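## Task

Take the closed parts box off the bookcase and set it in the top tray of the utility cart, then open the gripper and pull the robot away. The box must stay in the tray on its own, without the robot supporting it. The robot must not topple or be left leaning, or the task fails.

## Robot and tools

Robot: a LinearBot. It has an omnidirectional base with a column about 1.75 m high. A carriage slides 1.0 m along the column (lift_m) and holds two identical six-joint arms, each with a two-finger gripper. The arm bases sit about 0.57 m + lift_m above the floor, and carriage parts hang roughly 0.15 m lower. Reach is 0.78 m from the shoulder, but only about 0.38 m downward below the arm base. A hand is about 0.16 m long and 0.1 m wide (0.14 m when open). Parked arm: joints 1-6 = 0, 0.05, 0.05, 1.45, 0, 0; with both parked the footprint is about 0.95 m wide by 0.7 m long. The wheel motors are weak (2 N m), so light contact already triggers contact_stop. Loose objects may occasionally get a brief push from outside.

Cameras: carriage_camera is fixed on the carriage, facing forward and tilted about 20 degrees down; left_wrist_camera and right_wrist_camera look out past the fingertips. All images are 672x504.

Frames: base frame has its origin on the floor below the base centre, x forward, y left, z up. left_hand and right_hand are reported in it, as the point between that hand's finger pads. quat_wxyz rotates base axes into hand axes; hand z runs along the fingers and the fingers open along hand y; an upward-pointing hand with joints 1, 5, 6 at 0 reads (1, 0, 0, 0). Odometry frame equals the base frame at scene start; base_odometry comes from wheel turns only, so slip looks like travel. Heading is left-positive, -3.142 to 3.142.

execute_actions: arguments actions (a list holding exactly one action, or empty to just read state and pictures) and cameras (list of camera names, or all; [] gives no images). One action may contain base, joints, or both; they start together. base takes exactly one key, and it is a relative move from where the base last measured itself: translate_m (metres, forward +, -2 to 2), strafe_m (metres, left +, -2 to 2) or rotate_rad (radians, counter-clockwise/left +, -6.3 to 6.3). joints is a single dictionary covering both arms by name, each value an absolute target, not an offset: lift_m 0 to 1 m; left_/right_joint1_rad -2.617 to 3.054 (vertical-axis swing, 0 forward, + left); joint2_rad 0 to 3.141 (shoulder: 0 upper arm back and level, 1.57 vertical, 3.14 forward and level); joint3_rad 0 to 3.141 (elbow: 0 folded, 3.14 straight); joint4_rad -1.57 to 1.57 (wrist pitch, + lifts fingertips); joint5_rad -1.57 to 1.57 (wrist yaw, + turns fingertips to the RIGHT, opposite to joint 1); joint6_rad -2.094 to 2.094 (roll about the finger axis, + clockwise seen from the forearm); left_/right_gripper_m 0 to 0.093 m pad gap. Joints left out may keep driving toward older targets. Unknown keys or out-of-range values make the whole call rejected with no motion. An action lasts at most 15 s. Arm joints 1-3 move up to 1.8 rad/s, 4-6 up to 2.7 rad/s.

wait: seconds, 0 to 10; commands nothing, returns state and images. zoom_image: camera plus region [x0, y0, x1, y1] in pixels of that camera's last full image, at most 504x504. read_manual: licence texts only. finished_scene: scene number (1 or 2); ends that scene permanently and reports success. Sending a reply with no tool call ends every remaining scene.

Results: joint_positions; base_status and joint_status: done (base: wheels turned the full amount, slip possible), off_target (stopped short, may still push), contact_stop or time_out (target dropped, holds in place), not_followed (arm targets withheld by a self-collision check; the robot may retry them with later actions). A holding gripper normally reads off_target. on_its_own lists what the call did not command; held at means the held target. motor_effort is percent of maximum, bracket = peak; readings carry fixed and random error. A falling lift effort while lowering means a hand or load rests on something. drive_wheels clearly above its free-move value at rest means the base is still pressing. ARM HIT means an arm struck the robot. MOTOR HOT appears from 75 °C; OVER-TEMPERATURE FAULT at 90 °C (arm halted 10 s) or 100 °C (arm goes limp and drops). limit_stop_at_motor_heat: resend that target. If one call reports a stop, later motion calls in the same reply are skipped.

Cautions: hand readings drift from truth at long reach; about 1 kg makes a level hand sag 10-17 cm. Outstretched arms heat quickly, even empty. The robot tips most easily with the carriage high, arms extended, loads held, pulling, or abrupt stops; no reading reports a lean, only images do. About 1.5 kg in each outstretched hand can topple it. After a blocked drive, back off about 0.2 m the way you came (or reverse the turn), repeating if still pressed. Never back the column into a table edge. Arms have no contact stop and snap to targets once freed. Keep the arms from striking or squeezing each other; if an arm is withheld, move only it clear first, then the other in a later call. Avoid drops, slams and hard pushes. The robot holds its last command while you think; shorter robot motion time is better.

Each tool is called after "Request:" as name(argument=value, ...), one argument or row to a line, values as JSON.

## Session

Request:
execute_actions(
  actions=[],
  cameras=["carriage_camera"],
)

Scene clock: 0.00 s.
base_odometry: x=+0.000 y=+0.000 heading=+0.000 (m, m, rad; odometry frame)
base_status: not commanded
joint_positions: lift_m=+0.299 left_joint1_rad=+0.027 left_joint2_rad=+0.041 left_joint3_rad=+0.055 left_joint4_rad=+1.470 left_joint5_rad=-0.003 left_joint6_rad=+0.010 left_gripper_m=+0.094 right_joint1_rad=-0.004 right_joint2_rad=+0.036 right_joint3_rad=+0.061 right_joint4_rad=+1.416 right_joint5_rad=+0.021 right_joint6_rad=+0.036 right_gripper_m=+0.094
joint_status: not commanded
motor_effort: lift_m=+22 drive_wheels=+6 (%)
left_hand: x=+0.3029 y=+0.3509 z=+1.2967 quat_wxyz=(+0.999, -0.002, +0.044, +0.019) (m; base frame)
right_hand: x=+0.3126 y=-0.3536 z=+1.2967 quat_wxyz=(+0.998, +0.012, +0.065, +0.015) (m; base frame)
pictures: carriage_camera
Images, in order (width x height): carriage_camera 672x504.

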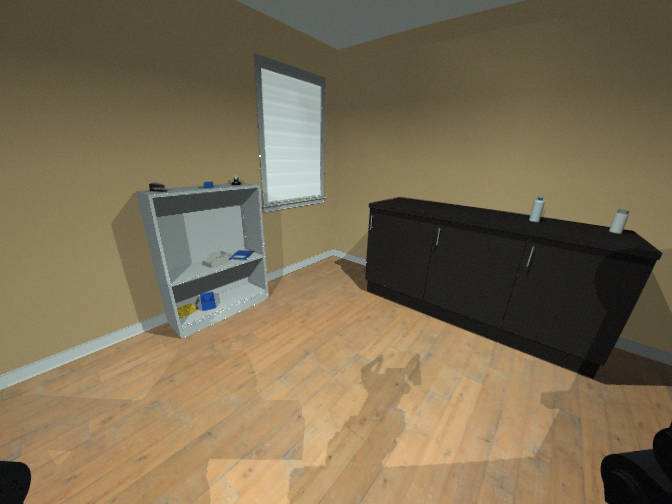

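Request:
zoom_image(
  camera="carriage_camera",
  region=[130, 165, 290, 345],
)

Region (130, 165, 290, 345) of carriage_camera's 672x504 image, scaled by 2.800, with more detail than that image has.

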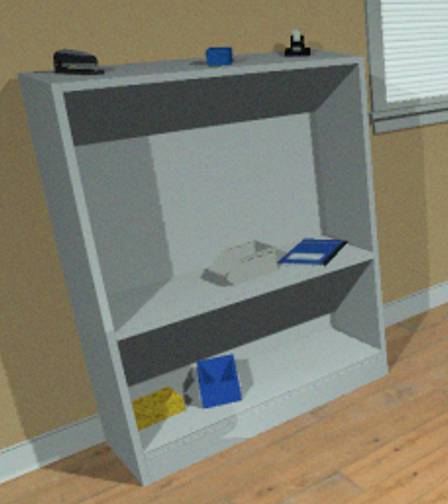

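Request:
execute_actions(
  actions=[
    {"base":{"rotate_rad":0.867},"joints":{"lift_m":0.5}},
  ],
  cameras=["carriage_camera"],
)

Request:
execute_actions(
  actions=[
    {"base":{"strafe_m":-0.69}},
  ],
  cameras=[],
)

Request:
execute_actions(
  actions=[
    {"base":{"translate_m":1.32},"joints":{"right_joint1_rad":0,"right_joint2_rad":1.2,"right_joint3_rad":0.7,"right_joint4_rad":0.1,"right_joint5_rad":0,"right_joint6_rad":0,"lift_m":0.45}},
  ],
  cameras=["carriage_camera","right_wrist_camera"],
)

Scene clock: 11.87 s.
base_odometry: x=+0.000 y=+0.000 heading=+0.866 (m, m, rad; odometry frame)
base_status: done
joint_positions: lift_m=+0.500 left_joint1_rad=+0.027 left_joint2_rad=+0.041 left_joint3_rad=+0.055 left_joint4_rad=+1.469 left_joint5_rad=-0.003 left_joint6_rad=+0.010 left_gripper_m=+0.094 right_joint1_rad=-0.004 right_joint2_rad=+0.036 right_joint3_rad=+0.061 right_joint4_rad=+1.416 right_joint5_rad=+0.021 right_joint6_rad=+0.036 right_gripper_m=+0.094
joint_status: all done
motor_effort: lift_m=+24(29) drive_wheels=+15(41) (%)
left_hand: x=+0.3030 y=+0.3509 z=+1.4969 quat_wxyz=(+0.999, -0.002, +0.044, +0.019) (m; base frame)
right_hand: x=+0.3127 y=-0.3536 z=+1.4970 quat_wxyz=(+0.998, +0.012, +0.065, +0.015) (m; base frame)
pictures: carriage_camera
Images, in order (width x height): carriage_camera 672x504.

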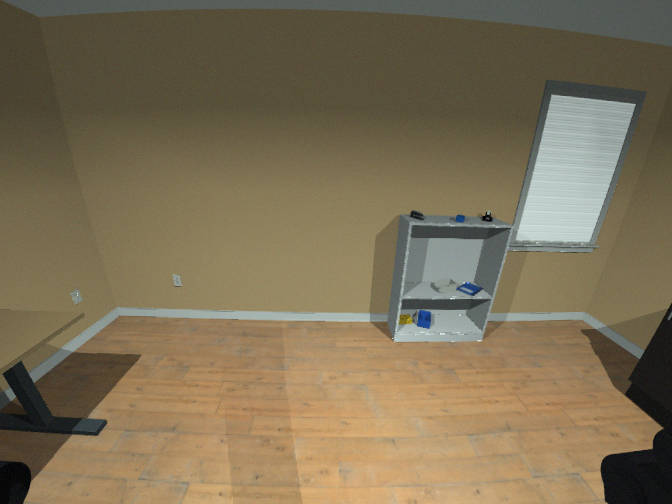

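Scene clock: 15.60 s.
base_odometry: x=+0.526 y=-0.447 heading=+0.867 (m, m, rad; odometry frame)
base_status: done
joint_positions: lift_m=+0.500 left_joint1_rad=+0.027 left_joint2_rad=+0.041 left_joint3_rad=+0.055 left_joint4_rad=+1.469 left_joint5_rad=-0.003 left_joint6_rad=+0.010 left_gripper_m=+0.094 right_joint1_rad=-0.004 right_joint2_rad=+0.036 right_joint3_rad=+0.061 right_joint4_rad=+1.416 right_joint5_rad=+0.021 right_joint6_rad=+0.036 right_gripper_m=+0.094
joint_status: not commanded
motor_effort: lift_m=+24(24) drive_wheels=-9(42) (%)
left_hand: x=+0.3030 y=+0.3509 z=+1.4969 quat_wxyz=(+0.999, -0.002, +0.044, +0.019) (m; base frame)
right_hand: x=+0.3126 y=-0.3536 z=+1.4970 quat_wxyz=(+0.998, +0.012, +0.065, +0.015) (m; base frame)
pictures: none
No camera images: the call's "cameras" was empty. Leave "cameras" out to get every camera's image.

Scene clock: 20.63 s.
base_odometry: x=+1.382 y=+0.559 heading=+0.866 (m, m, rad; odometry frame)
base_status: done
joint_positions: lift_m=+0.450 left_joint1_rad=+0.027 left_joint2_rad=+0.041 left_joint3_rad=+0.055 left_joint4_rad=+1.471 left_joint5_rad=-0.003 left_joint6_rad=+0.010 left_gripper_m=+0.094 right_joint1_rad=-0.004 right_joint2_rad=+1.191 right_joint3_rad=+0.686 right_joint4_rad=+0.101 right_joint5_rad=+0.005 right_joint6_rad=+0.004 right_gripper_m=+0.094
joint_status: all done
motor_effort: lift_m=+20(20) drive_wheels=-7(41) (%)
left_hand: x=+0.3025 y=+0.3509 z=+1.4474 quat_wxyz=(+0.999, -0.002, +0.043, +0.019) (m; base frame)
right_hand: x=+0.6728 y=-0.3524 z=+1.2107 quat_wxyz=(+0.551, +0.005, +0.834, -0.002) (m; base frame)
pictures: carriage_camera, right_wrist_camera
Images, in order (width x height): carriage_camera 672x504, right_wrist_camera 672x504.

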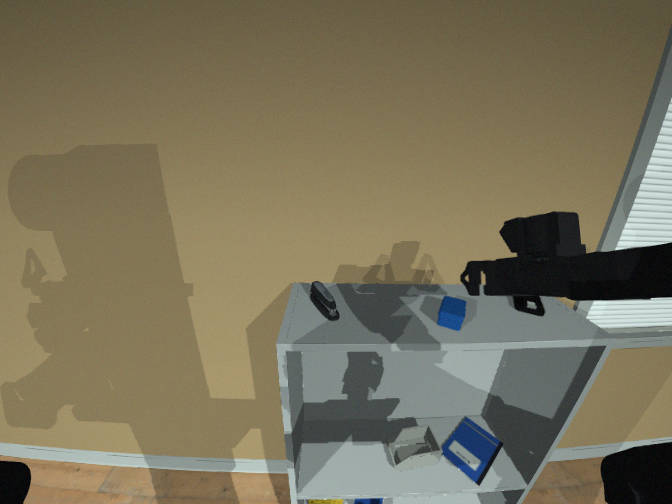

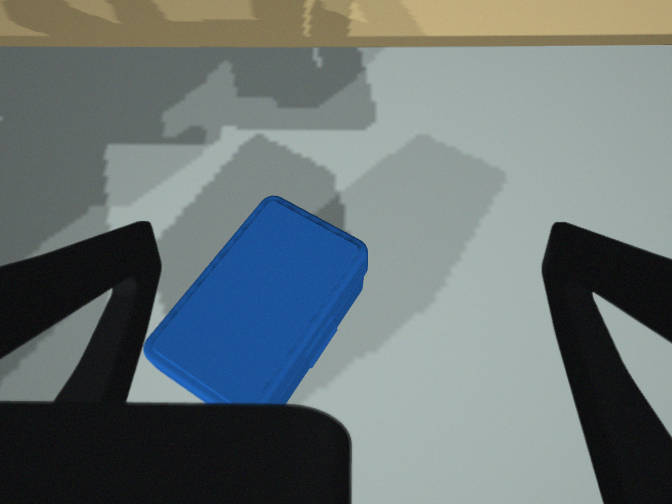

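Request:
zoom_image(
  camera="carriage_camera",
  region=[420, 280, 500, 350],
)

Region (420, 280, 500, 350) of carriage_camera's 672x504 image, scaled by 6.300, with more detail than that image has; it fills the top 441 rows of this view, and the rest is white.

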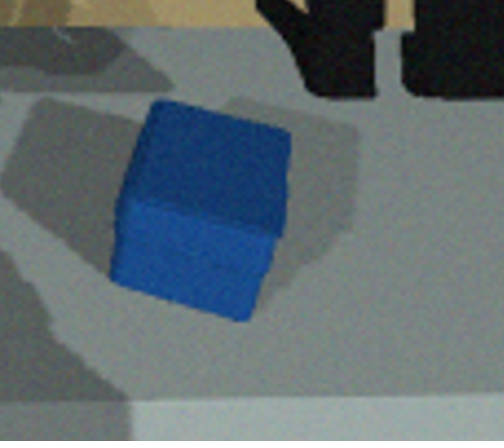

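Request:
execute_actions(
  actions=[
    {"base":{"translate_m":0.26},"joints":{"right_joint1_rad":0.1,"right_joint2_rad":1.55,"right_joint3_rad":0.85,"right_joint4_rad":-0.87,"right_joint6_rad":0.65,"lift_m":0.62}},
  ],
  cameras=["carriage_camera","right_wrist_camera"],
)

Scene clock: 36.53 s.
base_odometry: x=+1.551 y=+0.757 heading=+0.865 (m, m, rad; odometry frame)
base_status: done
joint_positions: lift_m=+0.620 left_joint1_rad=+0.027 left_joint2_rad=+0.041 left_joint3_rad=+0.055 left_joint4_rad=+1.471 left_joint5_rad=-0.003 left_joint6_rad=+0.010 left_gripper_m=+0.094 right_joint1_rad=+0.099 right_joint2_rad=+1.546 right_joint3_rad=+0.851 right_joint4_rad=-0.863 right_joint5_rad=+0.003 right_joint6_rad=+0.645 right_gripper_m=+0.094
joint_status: all done
motor_effort: lift_m=+23(28) drive_wheels=-7(43) (%)
left_hand: x=+0.3025 y=+0.3509 z=+1.6170 quat_wxyz=(+0.999, -0.002, +0.043, +0.019) (m; base frame)
right_hand: x=+0.5230 y=-0.3263 z=+1.2047 quat_wxyz=(+0.006, +0.270, +0.963, +0.001) (m; base frame)
pictures: carriage_camera, right_wrist_camera
Images, in order (width x height): carriage_camera 672x504, right_wrist_camera 672x504.

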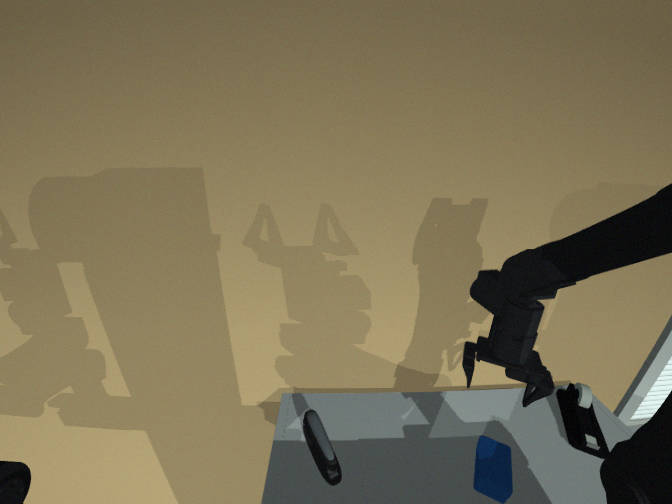

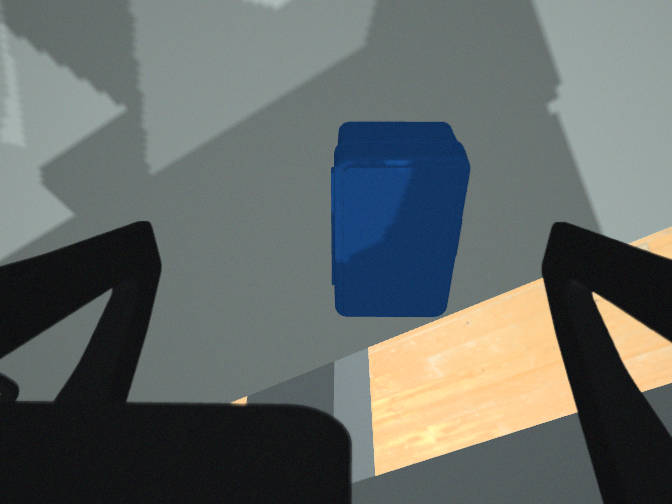

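Request:
execute_actions(
  actions=[
    {"joints":{"right_joint1_rad":0.02,"right_joint6_rad":0.57,"lift_m":0.54}},
  ],
  cameras=["carriage_camera","right_wrist_camera"],
)

Scene clock: 39.90 s.
base_odometry: x=+1.551 y=+0.757 heading=+0.865 (m, m, rad; odometry frame)
base_status: not commanded
joint_positions: lift_m=+0.540 left_joint1_rad=+0.027 left_joint2_rad=+0.041 left_joint3_rad=+0.055 left_joint4_rad=+1.471 left_joint5_rad=-0.003 left_joint6_rad=+0.010 left_gripper_m=+0.094 right_joint1_rad=+0.023 right_joint2_rad=+1.546 right_joint3_rad=+0.851 right_joint4_rad=-0.865 right_joint5_rad=+0.003 right_joint6_rad=+0.575 right_gripper_m=+0.094
joint_status: all done
motor_effort: lift_m=+19(21) drive_wheels=-5(6) (%)
left_hand: x=+0.3025 y=+0.3509 z=+1.5375 quat_wxyz=(+0.999, -0.002, +0.043, +0.019) (m; base frame)
right_hand: x=+0.5236 y=-0.3447 z=+1.1252 quat_wxyz=(+0.005, +0.273, +0.962, +0.000) (m; base frame)
pictures: carriage_camera, right_wrist_camera
Images, in order (width x height): carriage_camera 672x504, right_wrist_camera 672x504.

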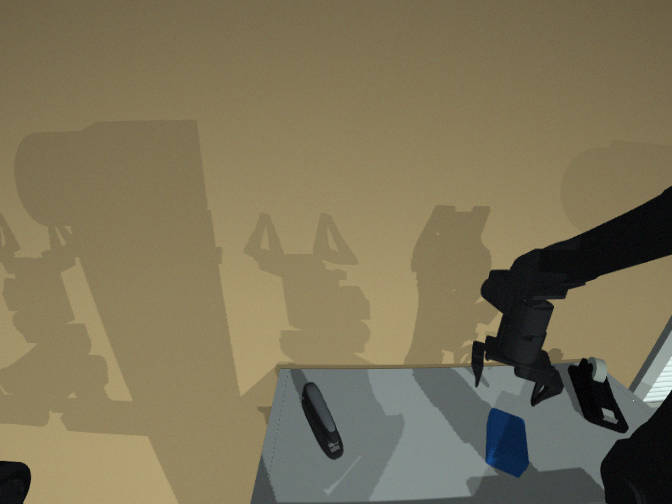

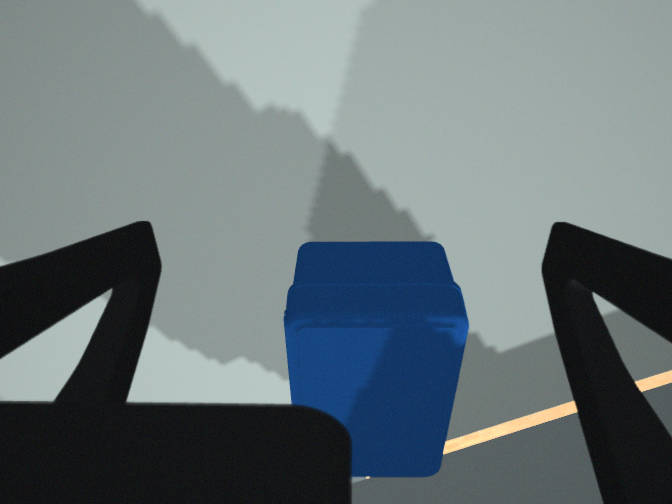

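Request:
execute_actions(
  actions=[
    {"base":{"translate_m":-0.078},"joints":{"right_joint1_rad":0.19,"right_joint6_rad":0.74}},
  ],
  cameras=["carriage_camera","right_wrist_camera"],
)

Scene clock: 50.03 s.
base_odometry: x=+1.500 y=+0.697 heading=+0.866 (m, m, rad; odometry frame)
base_status: done
joint_positions: lift_m=+0.540 left_joint1_rad=+0.027 left_joint2_rad=+0.041 left_joint3_rad=+0.055 left_joint4_rad=+1.471 left_joint5_rad=-0.003 left_joint6_rad=+0.010 left_gripper_m=+0.094 right_joint1_rad=+0.186 right_joint2_rad=+1.546 right_joint3_rad=+0.851 right_joint4_rad=-0.866 right_joint5_rad=+0.002 right_joint6_rad=+0.734 right_gripper_m=+0.094
joint_status: all done
motor_effort: lift_m=+19(19) drive_wheels=+10(41) (%)
left_hand: x=+0.3026 y=+0.3509 z=+1.5375 quat_wxyz=(+0.999, -0.002, +0.043, +0.019) (m; base frame)
right_hand: x=+0.5195 y=-0.3053 z=+1.1252 quat_wxyz=(+0.005, +0.271, +0.963, +0.001) (m; base frame)
pictures: carriage_camera, right_wrist_camera
Images, in order (width x height): carriage_camera 672x504, right_wrist_camera 672x504.

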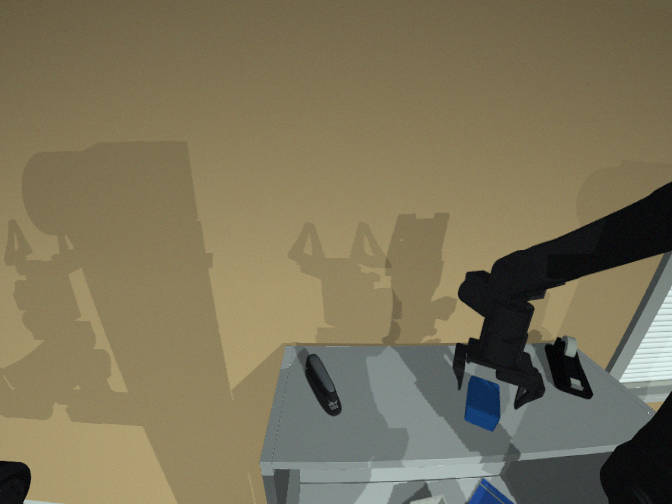

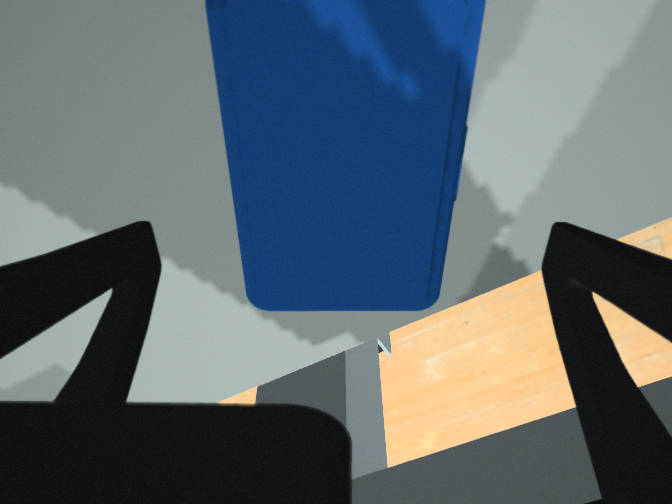

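Good.

Request:
execute_actions(
  actions=[
    {"joints":{"lift_m":0.49}},
  ],
  cameras=["carriage_camera","right_wrist_camera"],
)

Scene clock: 52.17 s.
base_odometry: x=+1.500 y=+0.697 heading=+0.866 (m, m, rad; odometry frame)
base_status: not commanded
joint_positions: lift_m=+0.490 left_joint1_rad=+0.027 left_joint2_rad=+0.041 left_joint3_rad=+0.055 left_joint4_rad=+1.471 left_joint5_rad=-0.003 left_joint6_rad=+0.010 left_gripper_m=+0.094 right_joint1_rad=+0.186 right_joint2_rad=+1.540 right_joint3_rad=+0.855 right_joint4_rad=-0.869 right_joint5_rad=+0.000 right_joint6_rad=+0.736 right_gripper_m=+0.094
joint_status: all done
motor_effort: lift_m=+18(21) drive_wheels=+8(9) (%)
left_hand: x=+0.3026 y=+0.3509 z=+1.4876 quat_wxyz=(+0.999, -0.002, +0.043, +0.019) (m; base frame)
right_hand: x=+0.5206 y=-0.3046 z=+1.0778 quat_wxyz=(+0.008, +0.272, +0.962, +0.004) (m; base frame)
pictures: carriage_camera, right_wrist_camera
Images, in order (width x height): carriage_camera 672x504, right_wrist_camera 672x504.

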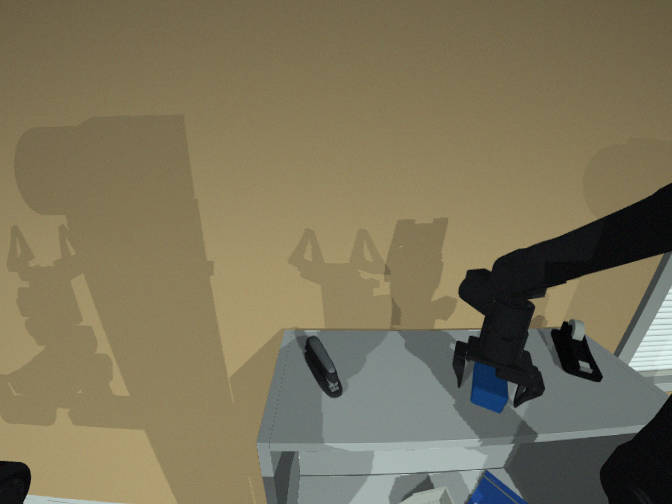

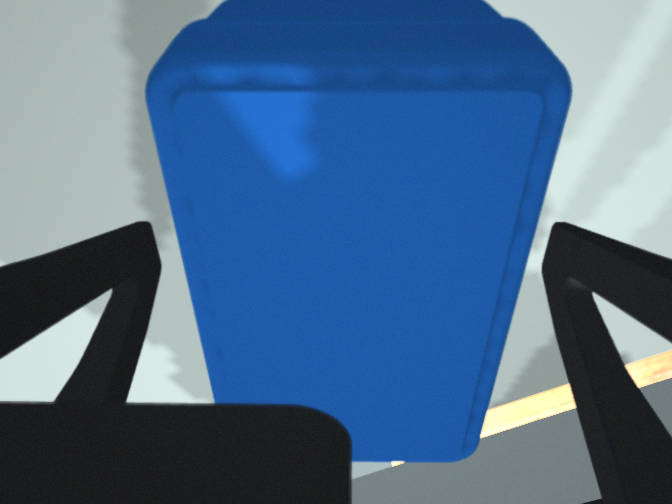

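Tips appear to touch the shelf; raise slightly and close.

Request:
execute_actions(
  actions=[
    {"joints":{"lift_m":0.497}},
  ],
  cameras=[],
)

Request:
execute_actions(
  actions=[
    {"joints":{"right_gripper_m":0.035}},
  ],
  cameras=[],
)

Request:
execute_actions(
  actions=[
    {"joints":{"lift_m":0.56}},
  ],
  cameras=["carriage_camera","right_wrist_camera"],
)

Scene clock: 55.77 s.
base_odometry: x=+1.500 y=+0.697 heading=+0.866 (m, m, rad; odometry frame)
base_status: not commanded
joint_positions: lift_m=+0.497 left_joint1_rad=+0.027 left_joint2_rad=+0.041 left_joint3_rad=+0.055 left_joint4_rad=+1.471 left_joint5_rad=-0.003 left_joint6_rad=+0.010 left_gripper_m=+0.094 right_joint1_rad=+0.186 right_joint2_rad=+1.542 right_joint3_rad=+0.855 right_joint4_rad=-0.869 right_joint5_rad=+0.000 right_joint6_rad=+0.737 right_gripper_m=+0.094
joint_status: all done
motor_effort: lift_m=+24(29) drive_wheels=+8(8) (%)
left_hand: x=+0.3026 y=+0.3509 z=+1.4940 quat_wxyz=(+0.999, -0.002, +0.043, +0.019) (m; base frame)
right_hand: x=+0.5204 y=-0.3047 z=+1.0836 quat_wxyz=(+0.007, +0.272, +0.962, +0.003) (m; base frame)
pictures: none
No camera images: the call's "cameras" was empty. Leave "cameras" out to get every camera's image.

Scene clock: 56.40 s.
base_odometry: x=+1.500 y=+0.697 heading=+0.866 (m, m, rad; odometry frame)
base_status: not commanded
joint_positions: lift_m=+0.497 left_joint1_rad=+0.027 left_joint2_rad=+0.041 left_joint3_rad=+0.055 left_joint4_rad=+1.471 left_joint5_rad=-0.003 left_joint6_rad=+0.010 left_gripper_m=+0.094 right_joint1_rad=+0.186 right_joint2_rad=+1.542 right_joint3_rad=+0.855 right_joint4_rad=-0.869 right_joint5_rad=+0.000 right_joint6_rad=+0.737 right_gripper_m=+0.057
joint_status: right_gripper_m off_target (ended at +0.057, target +0.035)
motor_effort: lift_m=+24(24) drive_wheels=+7(8) (%)
left_hand: x=+0.3026 y=+0.3509 z=+1.4940 quat_wxyz=(+0.999, -0.002, +0.043, +0.019) (m; base frame)
right_hand: x=+0.5204 y=-0.3047 z=+1.0836 quat_wxyz=(+0.007, +0.272, +0.962, +0.003) (m; base frame)
pictures: none
No camera images: the call's "cameras" was empty. Leave "cameras" out to get every camera's image.

Scene clock: 57.20 s.
base_odometry: x=+1.500 y=+0.697 heading=+0.866 (m, m, rad; odometry frame)
base_status: not commanded
joint_positions: lift_m=+0.560 left_joint1_rad=+0.027 left_joint2_rad=+0.041 left_joint3_rad=+0.055 left_joint4_rad=+1.471 left_joint5_rad=-0.003 left_joint6_rad=+0.010 left_gripper_m=+0.094 right_joint1_rad=+0.186 right_joint2_rad=+1.543 right_joint3_rad=+0.855 right_joint4_rad=-0.868 right_joint5_rad=+0.000 right_joint6_rad=+0.737 right_gripper_m=+0.057
joint_status: all done
motor_effort: lift_m=+24(28) drive_wheels=+7(7) (%)
left_hand: x=+0.3026 y=+0.3509 z=+1.5569 quat_wxyz=(+0.999, -0.002, +0.043, +0.019) (m; base frame)
right_hand: x=+0.5204 y=-0.3047 z=+1.1464 quat_wxyz=(+0.006, +0.272, +0.962, +0.003) (m; base frame)
pictures: carriage_camera, right_wrist_camera
Images, in order (width x height): carriage_camera 672x504, right_wrist_camera 672x504.

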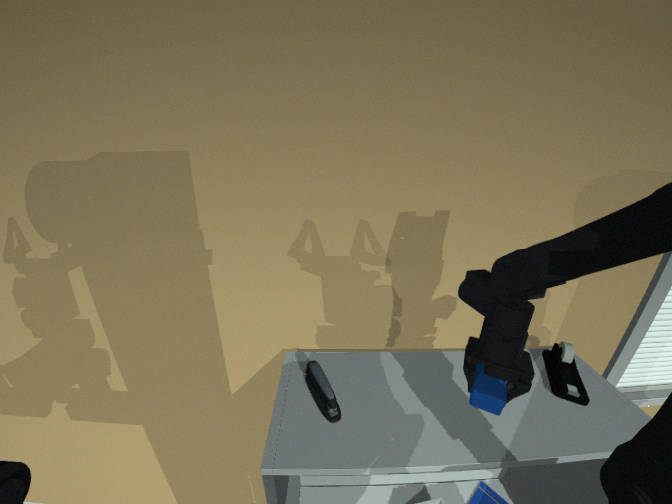

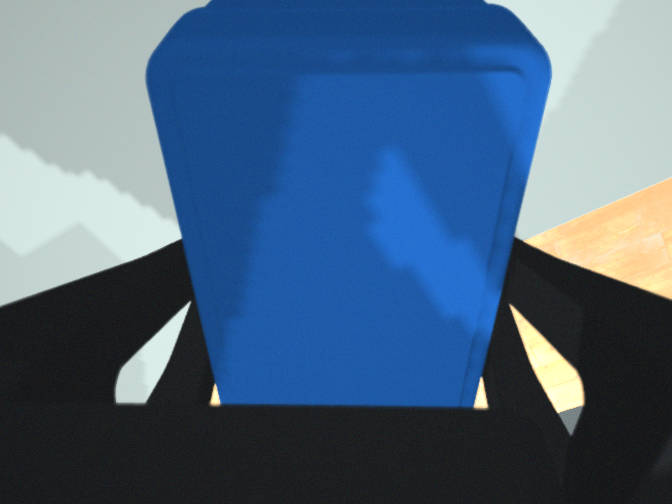

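Request:
execute_actions(
  actions=[
    {"base":{"translate_m":-0.5}},
  ],
  cameras=[],
)

Request:
execute_actions(
  actions=[
    {"base":{"rotate_rad":3.14},"joints":{"lift_m":0.35,"right_joint1_rad":0,"right_joint6_rad":0}},
  ],
  cameras=["carriage_camera"],
)

Scene clock: 64.03 s.
base_odometry: x=+1.176 y=+0.316 heading=+0.866 (m, m, rad; odometry frame)
base_status: done
joint_positions: lift_m=+0.560 left_joint1_rad=+0.027 left_joint2_rad=+0.041 left_joint3_rad=+0.055 left_joint4_rad=+1.470 left_joint5_rad=-0.003 left_joint6_rad=+0.010 left_gripper_m=+0.094 right_joint1_rad=+0.186 right_joint2_rad=+1.543 right_joint3_rad=+0.855 right_joint4_rad=-0.868 right_joint5_rad=+0.000 right_joint6_rad=+0.737 right_gripper_m=+0.057
joint_status: not commanded
motor_effort: lift_m=+24(24) drive_wheels=-3(38) (%)
left_hand: x=+0.3028 y=+0.3509 z=+1.5569 quat_wxyz=(+0.999, -0.002, +0.043, +0.019) (m; base frame)
right_hand: x=+0.5204 y=-0.3047 z=+1.1464 quat_wxyz=(+0.006, +0.272, +0.962, +0.003) (m; base frame)
pictures: none
No camera images: the call's "cameras" was empty. Leave "cameras" out to get every camera's image.

Scene clock: 68.30 s.
base_odometry: x=+1.176 y=+0.317 heading=-2.279 (m, m, rad; odometry frame)
base_status: done
joint_positions: lift_m=+0.350 left_joint1_rad=+0.027 left_joint2_rad=+0.041 left_joint3_rad=+0.055 left_joint4_rad=+1.470 left_joint5_rad=-0.003 left_joint6_rad=+0.010 left_gripper_m=+0.094 right_joint1_rad=+0.000 right_joint2_rad=+1.543 right_joint3_rad=+0.855 right_joint4_rad=-0.855 right_joint5_rad=+0.000 right_joint6_rad=+0.006 right_gripper_m=+0.057
joint_status: all done
motor_effort: lift_m=+20(20) drive_wheels=+15(49) (%)
left_hand: x=+0.3029 y=+0.3509 z=+1.3474 quat_wxyz=(+0.999, -0.002, +0.044, +0.019) (m; base frame)
right_hand: x=+0.5278 y=-0.3499 z=+0.9369 quat_wxyz=(+0.013, +0.003, +1.000, +0.000) (m; base frame)
pictures: carriage_camera
Images, in order (width x height): carriage_camera 672x504.

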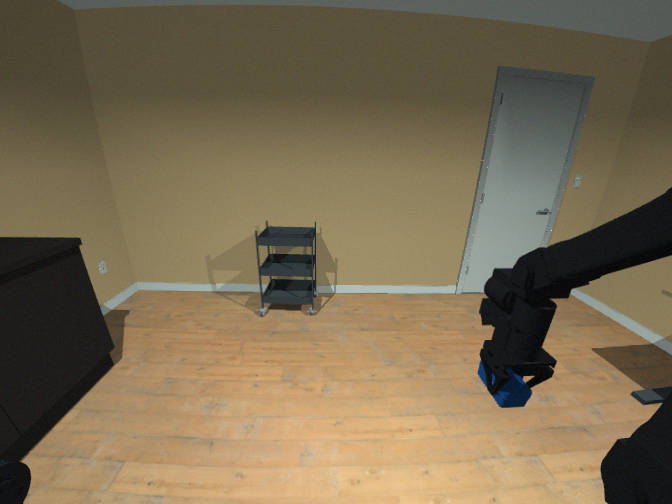

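Request:
execute_actions(
  actions=[
    {"base":{"strafe_m":0.79}},
  ],
  cameras=[],
)

Request:
execute_actions(
  actions=[
    {"base":{"translate_m":1.4}},
  ],
  cameras=["carriage_camera","right_wrist_camera"],
)

Scene clock: 76.43 s.
base_odometry: x=+1.777 y=-0.196 heading=-2.278 (m, m, rad; odometry frame)
base_status: done
joint_positions: lift_m=+0.350 left_joint1_rad=+0.027 left_joint2_rad=+0.041 left_joint3_rad=+0.055 left_joint4_rad=+1.470 left_joint5_rad=-0.003 left_joint6_rad=+0.010 left_gripper_m=+0.094 right_joint1_rad=+0.000 right_joint2_rad=+1.543 right_joint3_rad=+0.855 right_joint4_rad=-0.858 right_joint5_rad=+0.000 right_joint6_rad=+0.006 right_gripper_m=+0.057
joint_status: not commanded
motor_effort: lift_m=+20(20) drive_wheels=-9(43) (%)
left_hand: x=+0.3029 y=+0.3509 z=+1.3474 quat_wxyz=(+0.999, -0.002, +0.044, +0.019) (m; base frame)
right_hand: x=+0.5271 y=-0.3499 z=+0.9368 quat_wxyz=(+0.012, +0.003, +1.000, +0.000) (m; base frame)
pictures: none
No camera images: the call's "cameras" was empty. Leave "cameras" out to get every camera's image.

Scene clock: 81.63 s.
base_odometry: x=+0.869 y=-1.262 heading=-2.277 (m, m, rad; odometry frame)
base_status: done
joint_positions: lift_m=+0.350 left_joint1_rad=+0.027 left_joint2_rad=+0.041 left_joint3_rad=+0.055 left_joint4_rad=+1.471 left_joint5_rad=-0.003 left_joint6_rad=+0.010 left_gripper_m=+0.094 right_joint1_rad=+0.000 right_joint2_rad=+1.543 right_joint3_rad=+0.855 right_joint4_rad=-0.862 right_joint5_rad=+0.000 right_joint6_rad=+0.005 right_gripper_m=+0.057
joint_status: not commanded
motor_effort: lift_m=+20(20) drive_wheels=-8(41) (%)
left_hand: x=+0.3026 y=+0.3509 z=+1.3474 quat_wxyz=(+0.999, -0.002, +0.043, +0.019) (m; base frame)
right_hand: x=+0.5262 y=-0.3499 z=+0.9368 quat_wxyz=(+0.010, +0.003, +1.000, +0.000) (m; base frame)
pictures: carriage_camera, right_wrist_camera
Images, in order (width x height): carriage_camera 672x504, right_wrist_camera 672x504.

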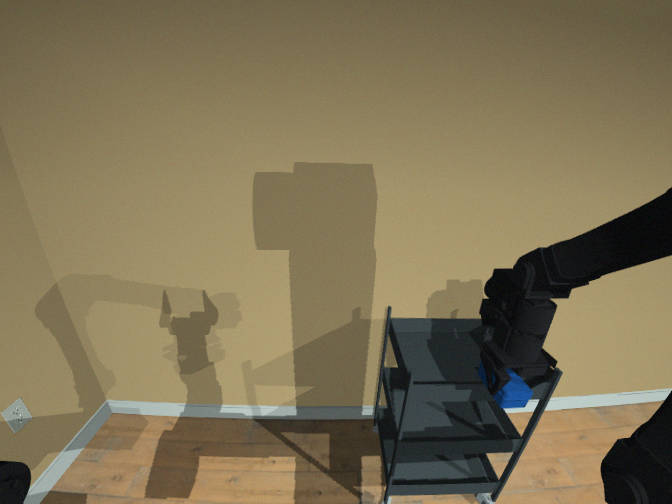

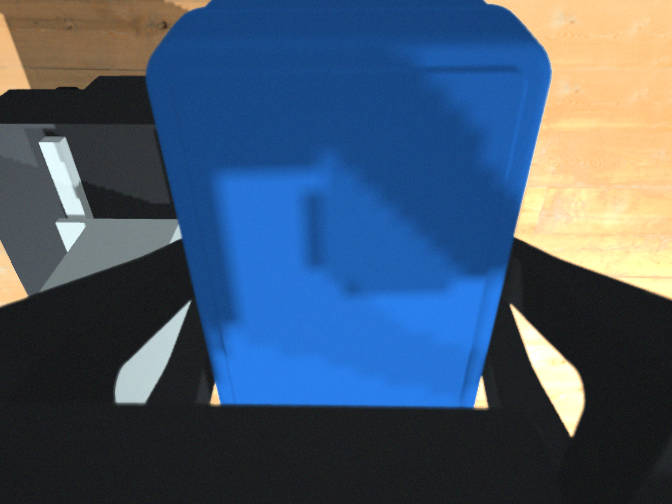

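Request:
execute_actions(
  actions=[
    {"base":{"translate_m":0.27},"joints":{"right_joint1_rad":-0.15,"right_joint2_rad":1.77,"right_joint3_rad":1.08,"right_joint4_rad":-0.87,"lift_m":0.3}},
  ],
  cameras=["carriage_camera","right_wrist_camera"],
)

Request:
execute_actions(
  actions=[
    {"joints":{"lift_m":0.19}},
  ],
  cameras=["carriage_camera","right_wrist_camera"],
)

Scene clock: 90.00 s.
base_odometry: x=+0.694 y=-1.468 heading=-2.276 (m, m, rad; odometry frame)
base_status: done
joint_positions: lift_m=+0.300 left_joint1_rad=+0.027 left_joint2_rad=+0.041 left_joint3_rad=+0.055 left_joint4_rad=+1.471 left_joint5_rad=-0.003 left_joint6_rad=+0.010 left_gripper_m=+0.094 right_joint1_rad=-0.149 right_joint2_rad=+1.766 right_joint3_rad=+1.063 right_joint4_rad=-0.871 right_joint5_rad=+0.000 right_joint6_rad=+0.005 right_gripper_m=+0.057
joint_status: all done
motor_effort: lift_m=+20(20) drive_wheels=-8(46) (%)
left_hand: x=+0.3026 y=+0.3509 z=+1.2974 quat_wxyz=(+0.999, -0.002, +0.043, +0.019) (m; base frame)
right_hand: x=+0.5742 y=-0.3937 z=+0.8786 quat_wxyz=(-0.001, +0.077, +0.997, +0.000) (m; base frame)
pictures: carriage_camera, right_wrist_camera
Images, in order (width x height): carriage_camera 672x504, right_wrist_camera 672x504.

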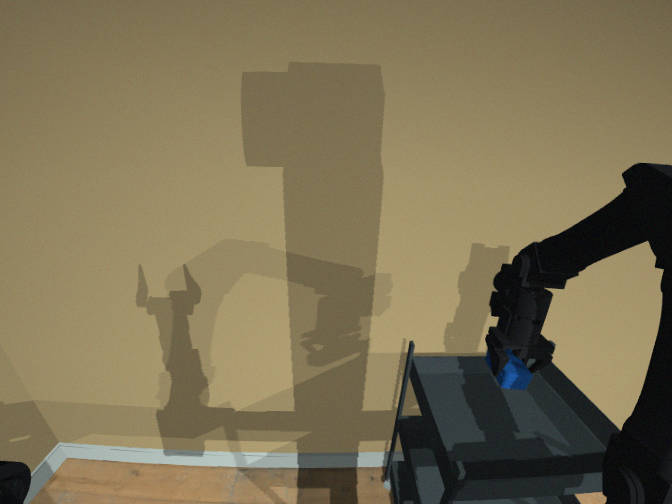

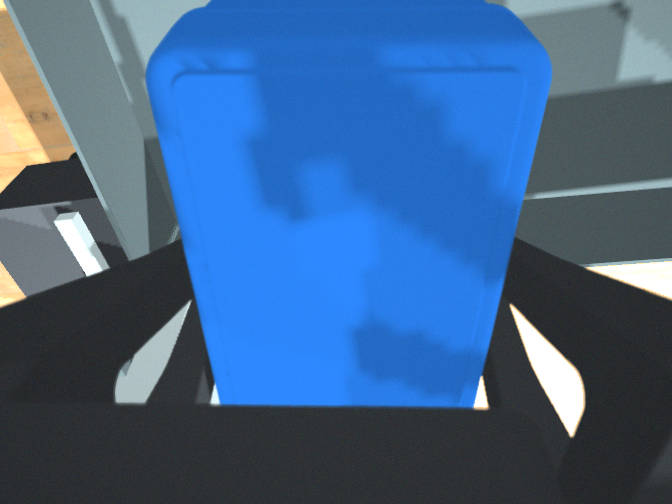

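Scene clock: 90.97 s.
base_odometry: x=+0.694 y=-1.468 heading=-2.276 (m, m, rad; odometry frame)
base_status: not commanded
joint_positions: lift_m=+0.190 left_joint1_rad=+0.027 left_joint2_rad=+0.041 left_joint3_rad=+0.055 left_joint4_rad=+1.471 left_joint5_rad=-0.003 left_joint6_rad=+0.010 left_gripper_m=+0.094 right_joint1_rad=-0.149 right_joint2_rad=+1.766 right_joint3_rad=+1.066 right_joint4_rad=-0.870 right_joint5_rad=+0.000 right_joint6_rad=+0.005 right_gripper_m=+0.057
joint_status: all done
motor_effort: lift_m=+20(20) drive_wheels=-5(8) (%)
left_hand: x=+0.3026 y=+0.3509 z=+1.1874 quat_wxyz=(+0.999, -0.002, +0.043, +0.019) (m; base frame)
right_hand: x=+0.5754 y=-0.3939 z=+0.7693 quat_wxyz=(+0.001, +0.077, +0.997, +0.000) (m; base frame)
pictures: carriage_camera, right_wrist_camera
Images, in order (width x height): carriage_camera 672x504, right_wrist_camera 672x504.

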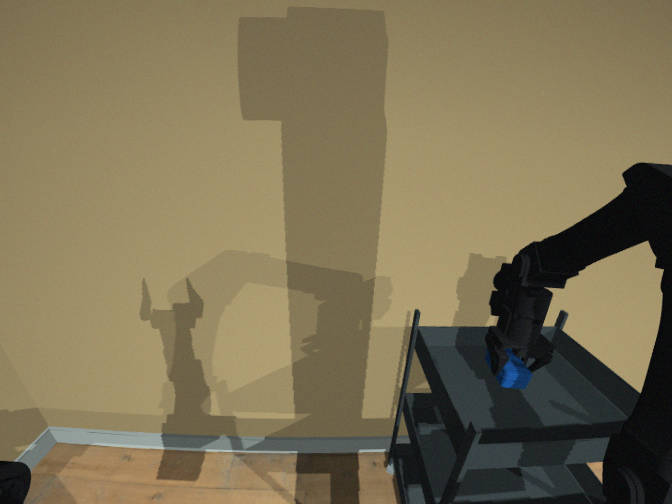

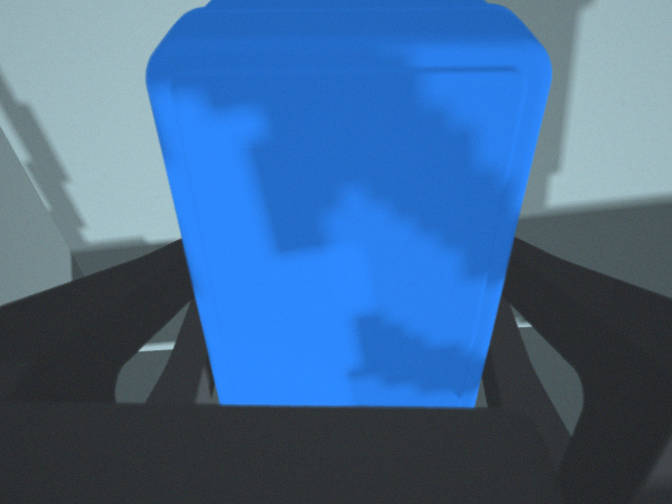

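Request:
execute_actions(
  actions=[
    {"joints":{"lift_m":0.135}},
  ],
  cameras=["carriage_camera"],
)

Request:
execute_actions(
  actions=[
    {"joints":{"lift_m":0.12}},
  ],
  cameras=["carriage_camera"],
)

Scene clock: 94.47 s.
base_odometry: x=+0.694 y=-1.468 heading=-2.276 (m, m, rad; odometry frame)
base_status: not commanded
joint_positions: lift_m=+0.135 left_joint1_rad=+0.027 left_joint2_rad=+0.041 left_joint3_rad=+0.055 left_joint4_rad=+1.471 left_joint5_rad=-0.003 left_joint6_rad=+0.010 left_gripper_m=+0.094 right_joint1_rad=-0.149 right_joint2_rad=+1.767 right_joint3_rad=+1.066 right_joint4_rad=-0.870 right_joint5_rad=+0.000 right_joint6_rad=+0.005 right_gripper_m=+0.057
joint_status: all done
motor_effort: lift_m=+20(20) drive_wheels=-5(6) (%)
left_hand: x=+0.3026 y=+0.3509 z=+1.1324 quat_wxyz=(+0.999, -0.002, +0.043, +0.019) (m; base frame)
right_hand: x=+0.5754 y=-0.3939 z=+0.7141 quat_wxyz=(+0.000, +0.077, +0.997, +0.000) (m; base frame)
pictures: carriage_camera
Images, in order (width x height): carriage_camera 672x504.

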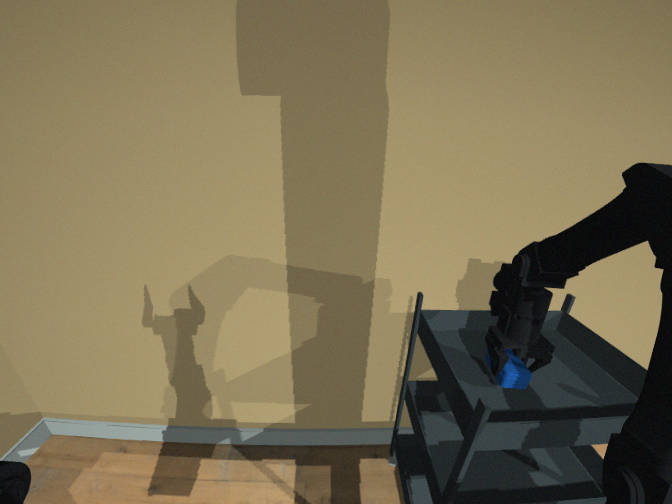

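Scene clock: 95.10 s.
base_odometry: x=+0.694 y=-1.468 heading=-2.276 (m, m, rad; odometry frame)
base_status: not commanded
joint_positions: lift_m=+0.120 left_joint1_rad=+0.027 left_joint2_rad=+0.041 left_joint3_rad=+0.055 left_joint4_rad=+1.471 left_joint5_rad=-0.003 left_joint6_rad=+0.010 left_gripper_m=+0.094 right_joint1_rad=-0.149 right_joint2_rad=+1.768 right_joint3_rad=+1.066 right_joint4_rad=-0.869 right_joint5_rad=+0.000 right_joint6_rad=+0.005 right_gripper_m=+0.057
joint_status: all done
motor_effort: lift_m=+20(20) drive_wheels=+5(6) (%)
left_hand: x=+0.3026 y=+0.3509 z=+1.1174 quat_wxyz=(+0.999, -0.002, +0.043, +0.019) (m; base frame)
right_hand: x=+0.5754 y=-0.3939 z=+0.6988 quat_wxyz=(+0.000, +0.077, +0.997, +0.000) (m; base frame)
pictures: carriage_camera
Images, in order (width x height): carriage_camera 672x504.

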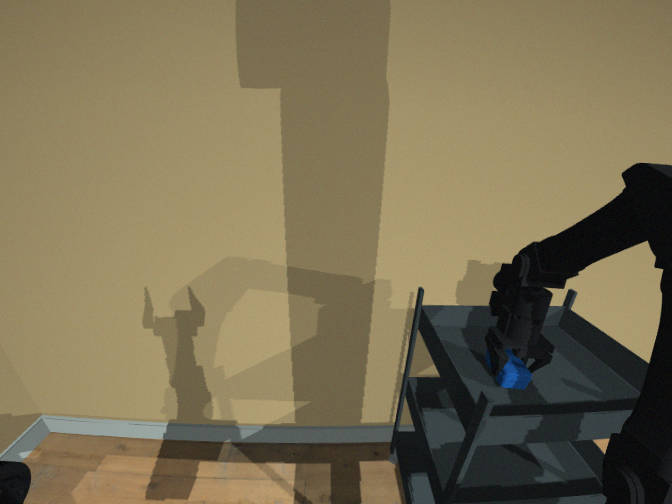

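Request:
execute_actions(
  actions=[
    {"joints":{"lift_m":0.103}},
  ],
  cameras=["right_wrist_camera"],
)

Scene clock: 96.97 s.
base_odometry: x=+0.694 y=-1.468 heading=-2.276 (m, m, rad; odometry frame)
base_status: not commanded
joint_positions: lift_m=+0.103 left_joint1_rad=+0.027 left_joint2_rad=+0.041 left_joint3_rad=+0.055 left_joint4_rad=+1.470 left_joint5_rad=-0.003 left_joint6_rad=+0.010 left_gripper_m=+0.094 right_joint1_rad=-0.149 right_joint2_rad=+1.759 right_joint3_rad=+1.077 right_joint4_rad=-0.883 right_joint5_rad=+0.000 right_joint6_rad=+0.005 right_gripper_m=+0.057
joint_status: all done
motor_effort: lift_m=+19(19) drive_wheels=+5(5) (%)
left_hand: x=+0.3027 y=+0.3509 z=+1.1006 quat_wxyz=(+0.999, -0.002, +0.043, +0.019) (m; base frame)
right_hand: x=+0.5766 y=-0.3941 z=+0.6868 quat_wxyz=(+0.003, +0.077, +0.997, +0.000) (m; base frame)
pictures: right_wrist_camera
Images, in order (width x height): right_wrist_camera 672x504.

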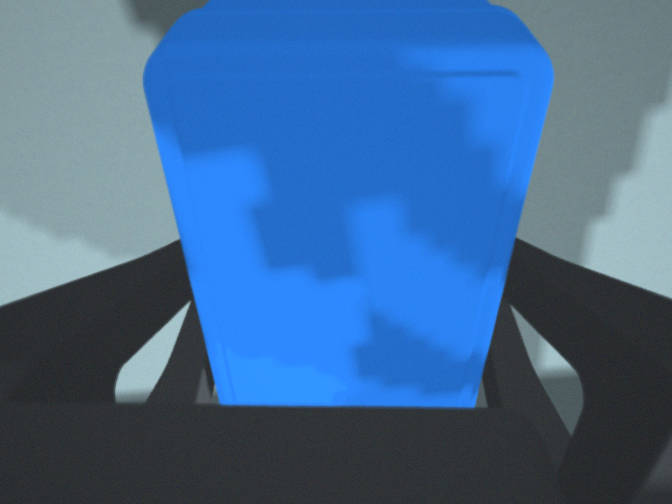

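Request:
execute_actions(
  actions=[
    {"joints":{"right_gripper_m":0.093}},
  ],
  cameras=[],
)

Request:
execute_actions(
  actions=[
    {"joints":{"lift_m":0.3}},
  ],
  cameras=["carriage_camera"],
)

Request:
execute_actions(
  actions=[
    {"base":{"translate_m":-0.45},"joints":{"right_joint1_rad":0,"right_joint2_rad":0.8,"right_joint3_rad":0.8,"right_joint4_rad":0.5}},
  ],
  cameras=["carriage_camera"],
)

Scene clock: 102.80 s.
base_odometry: x=+0.694 y=-1.468 heading=-2.276 (m, m, rad; odometry frame)
base_status: not commanded
joint_positions: lift_m=+0.103 left_joint1_rad=+0.027 left_joint2_rad=+0.041 left_joint3_rad=+0.055 left_joint4_rad=+1.470 left_joint5_rad=-0.003 left_joint6_rad=+0.010 left_gripper_m=+0.094 right_joint1_rad=-0.149 right_joint2_rad=+1.760 right_joint3_rad=+1.077 right_joint4_rad=-0.879 right_joint5_rad=+0.001 right_joint6_rad=+0.005 right_gripper_m=+0.093
joint_status: all done
motor_effort: lift_m=+19(19) drive_wheels=+5(6) (%)
left_hand: x=+0.3027 y=+0.3509 z=+1.1006 quat_wxyz=(+0.999, -0.002, +0.043, +0.019) (m; base frame)
right_hand: x=+0.5776 y=-0.3943 z=+0.6864 quat_wxyz=(+0.004, +0.077, +0.997, -0.001) (m; base frame)
pictures: none
No camera images: the call's "cameras" was empty. Leave "cameras" out to get every camera's image.

Scene clock: 104.13 s.
base_odometry: x=+0.694 y=-1.468 heading=-2.276 (m, m, rad; odometry frame)
base_status: not commanded
joint_positions: lift_m=+0.300 left_joint1_rad=+0.027 left_joint2_rad=+0.041 left_joint3_rad=+0.055 left_joint4_rad=+1.470 left_joint5_rad=-0.003 left_joint6_rad=+0.010 left_gripper_m=+0.094 right_joint1_rad=-0.149 right_joint2_rad=+1.762 right_joint3_rad=+1.077 right_joint4_rad=-0.875 right_joint5_rad=+0.001 right_joint6_rad=+0.005 right_gripper_m=+0.093
joint_status: all done
motor_effort: lift_m=+24(29) drive_wheels=+5(6) (%)
left_hand: x=+0.3027 y=+0.3509 z=+1.2969 quat_wxyz=(+0.999, -0.002, +0.043, +0.019) (m; base frame)
right_hand: x=+0.5783 y=-0.3945 z=+0.8823 quat_wxyz=(+0.005, +0.077, +0.997, -0.001) (m; base frame)
pictures: carriage_camera
Images, in order (width x height): carriage_camera 672x504.

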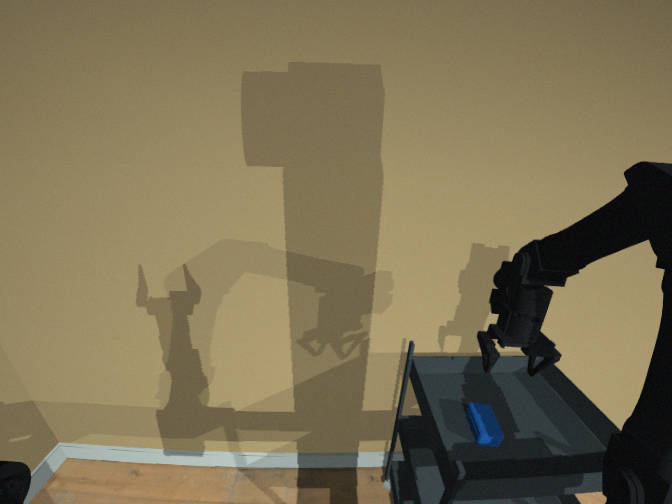

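Scene clock: 107.10 s.
base_odometry: x=+0.986 y=-1.125 heading=-2.276 (m, m, rad; odometry frame)
base_status: done
joint_positions: lift_m=+0.300 left_joint1_rad=+0.027 left_joint2_rad=+0.041 left_joint3_rad=+0.055 left_joint4_rad=+1.470 left_joint5_rad=-0.003 left_joint6_rad=+0.010 left_gripper_m=+0.094 right_joint1_rad=+0.002 right_joint2_rad=+0.804 right_joint3_rad=+0.808 right_joint4_rad=+0.502 right_joint5_rad=+0.000 right_joint6_rad=+0.004 right_gripper_m=+0.093
joint_status: all done
motor_effort: lift_m=+24(24) drive_wheels=-7(43) (%)
left_hand: x=+0.3028 y=+0.3509 z=+1.2969 quat_wxyz=(+0.999, -0.002, +0.043, +0.019) (m; base frame)
right_hand: x=+0.5779 y=-0.3492 z=+1.3477 quat_wxyz=(+0.862, +0.001, +0.508, +0.003) (m; base frame)
pictures: carriage_camera
Images, in order (width x height): carriage_camera 672x504.

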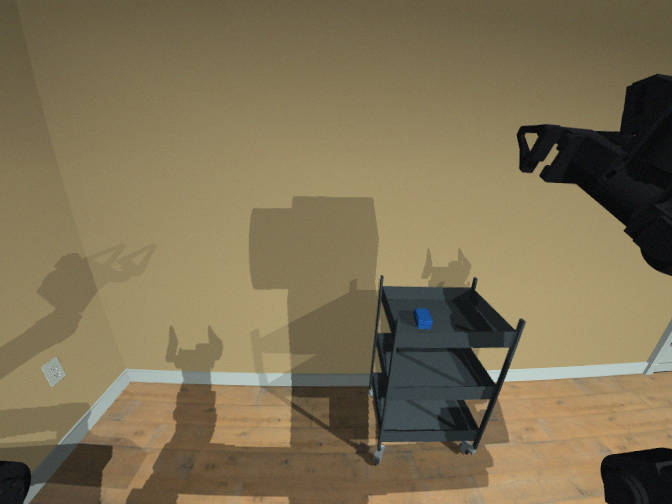

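Request:
finished_scene(
  scene=2,
)

The scene is finished: the task was done.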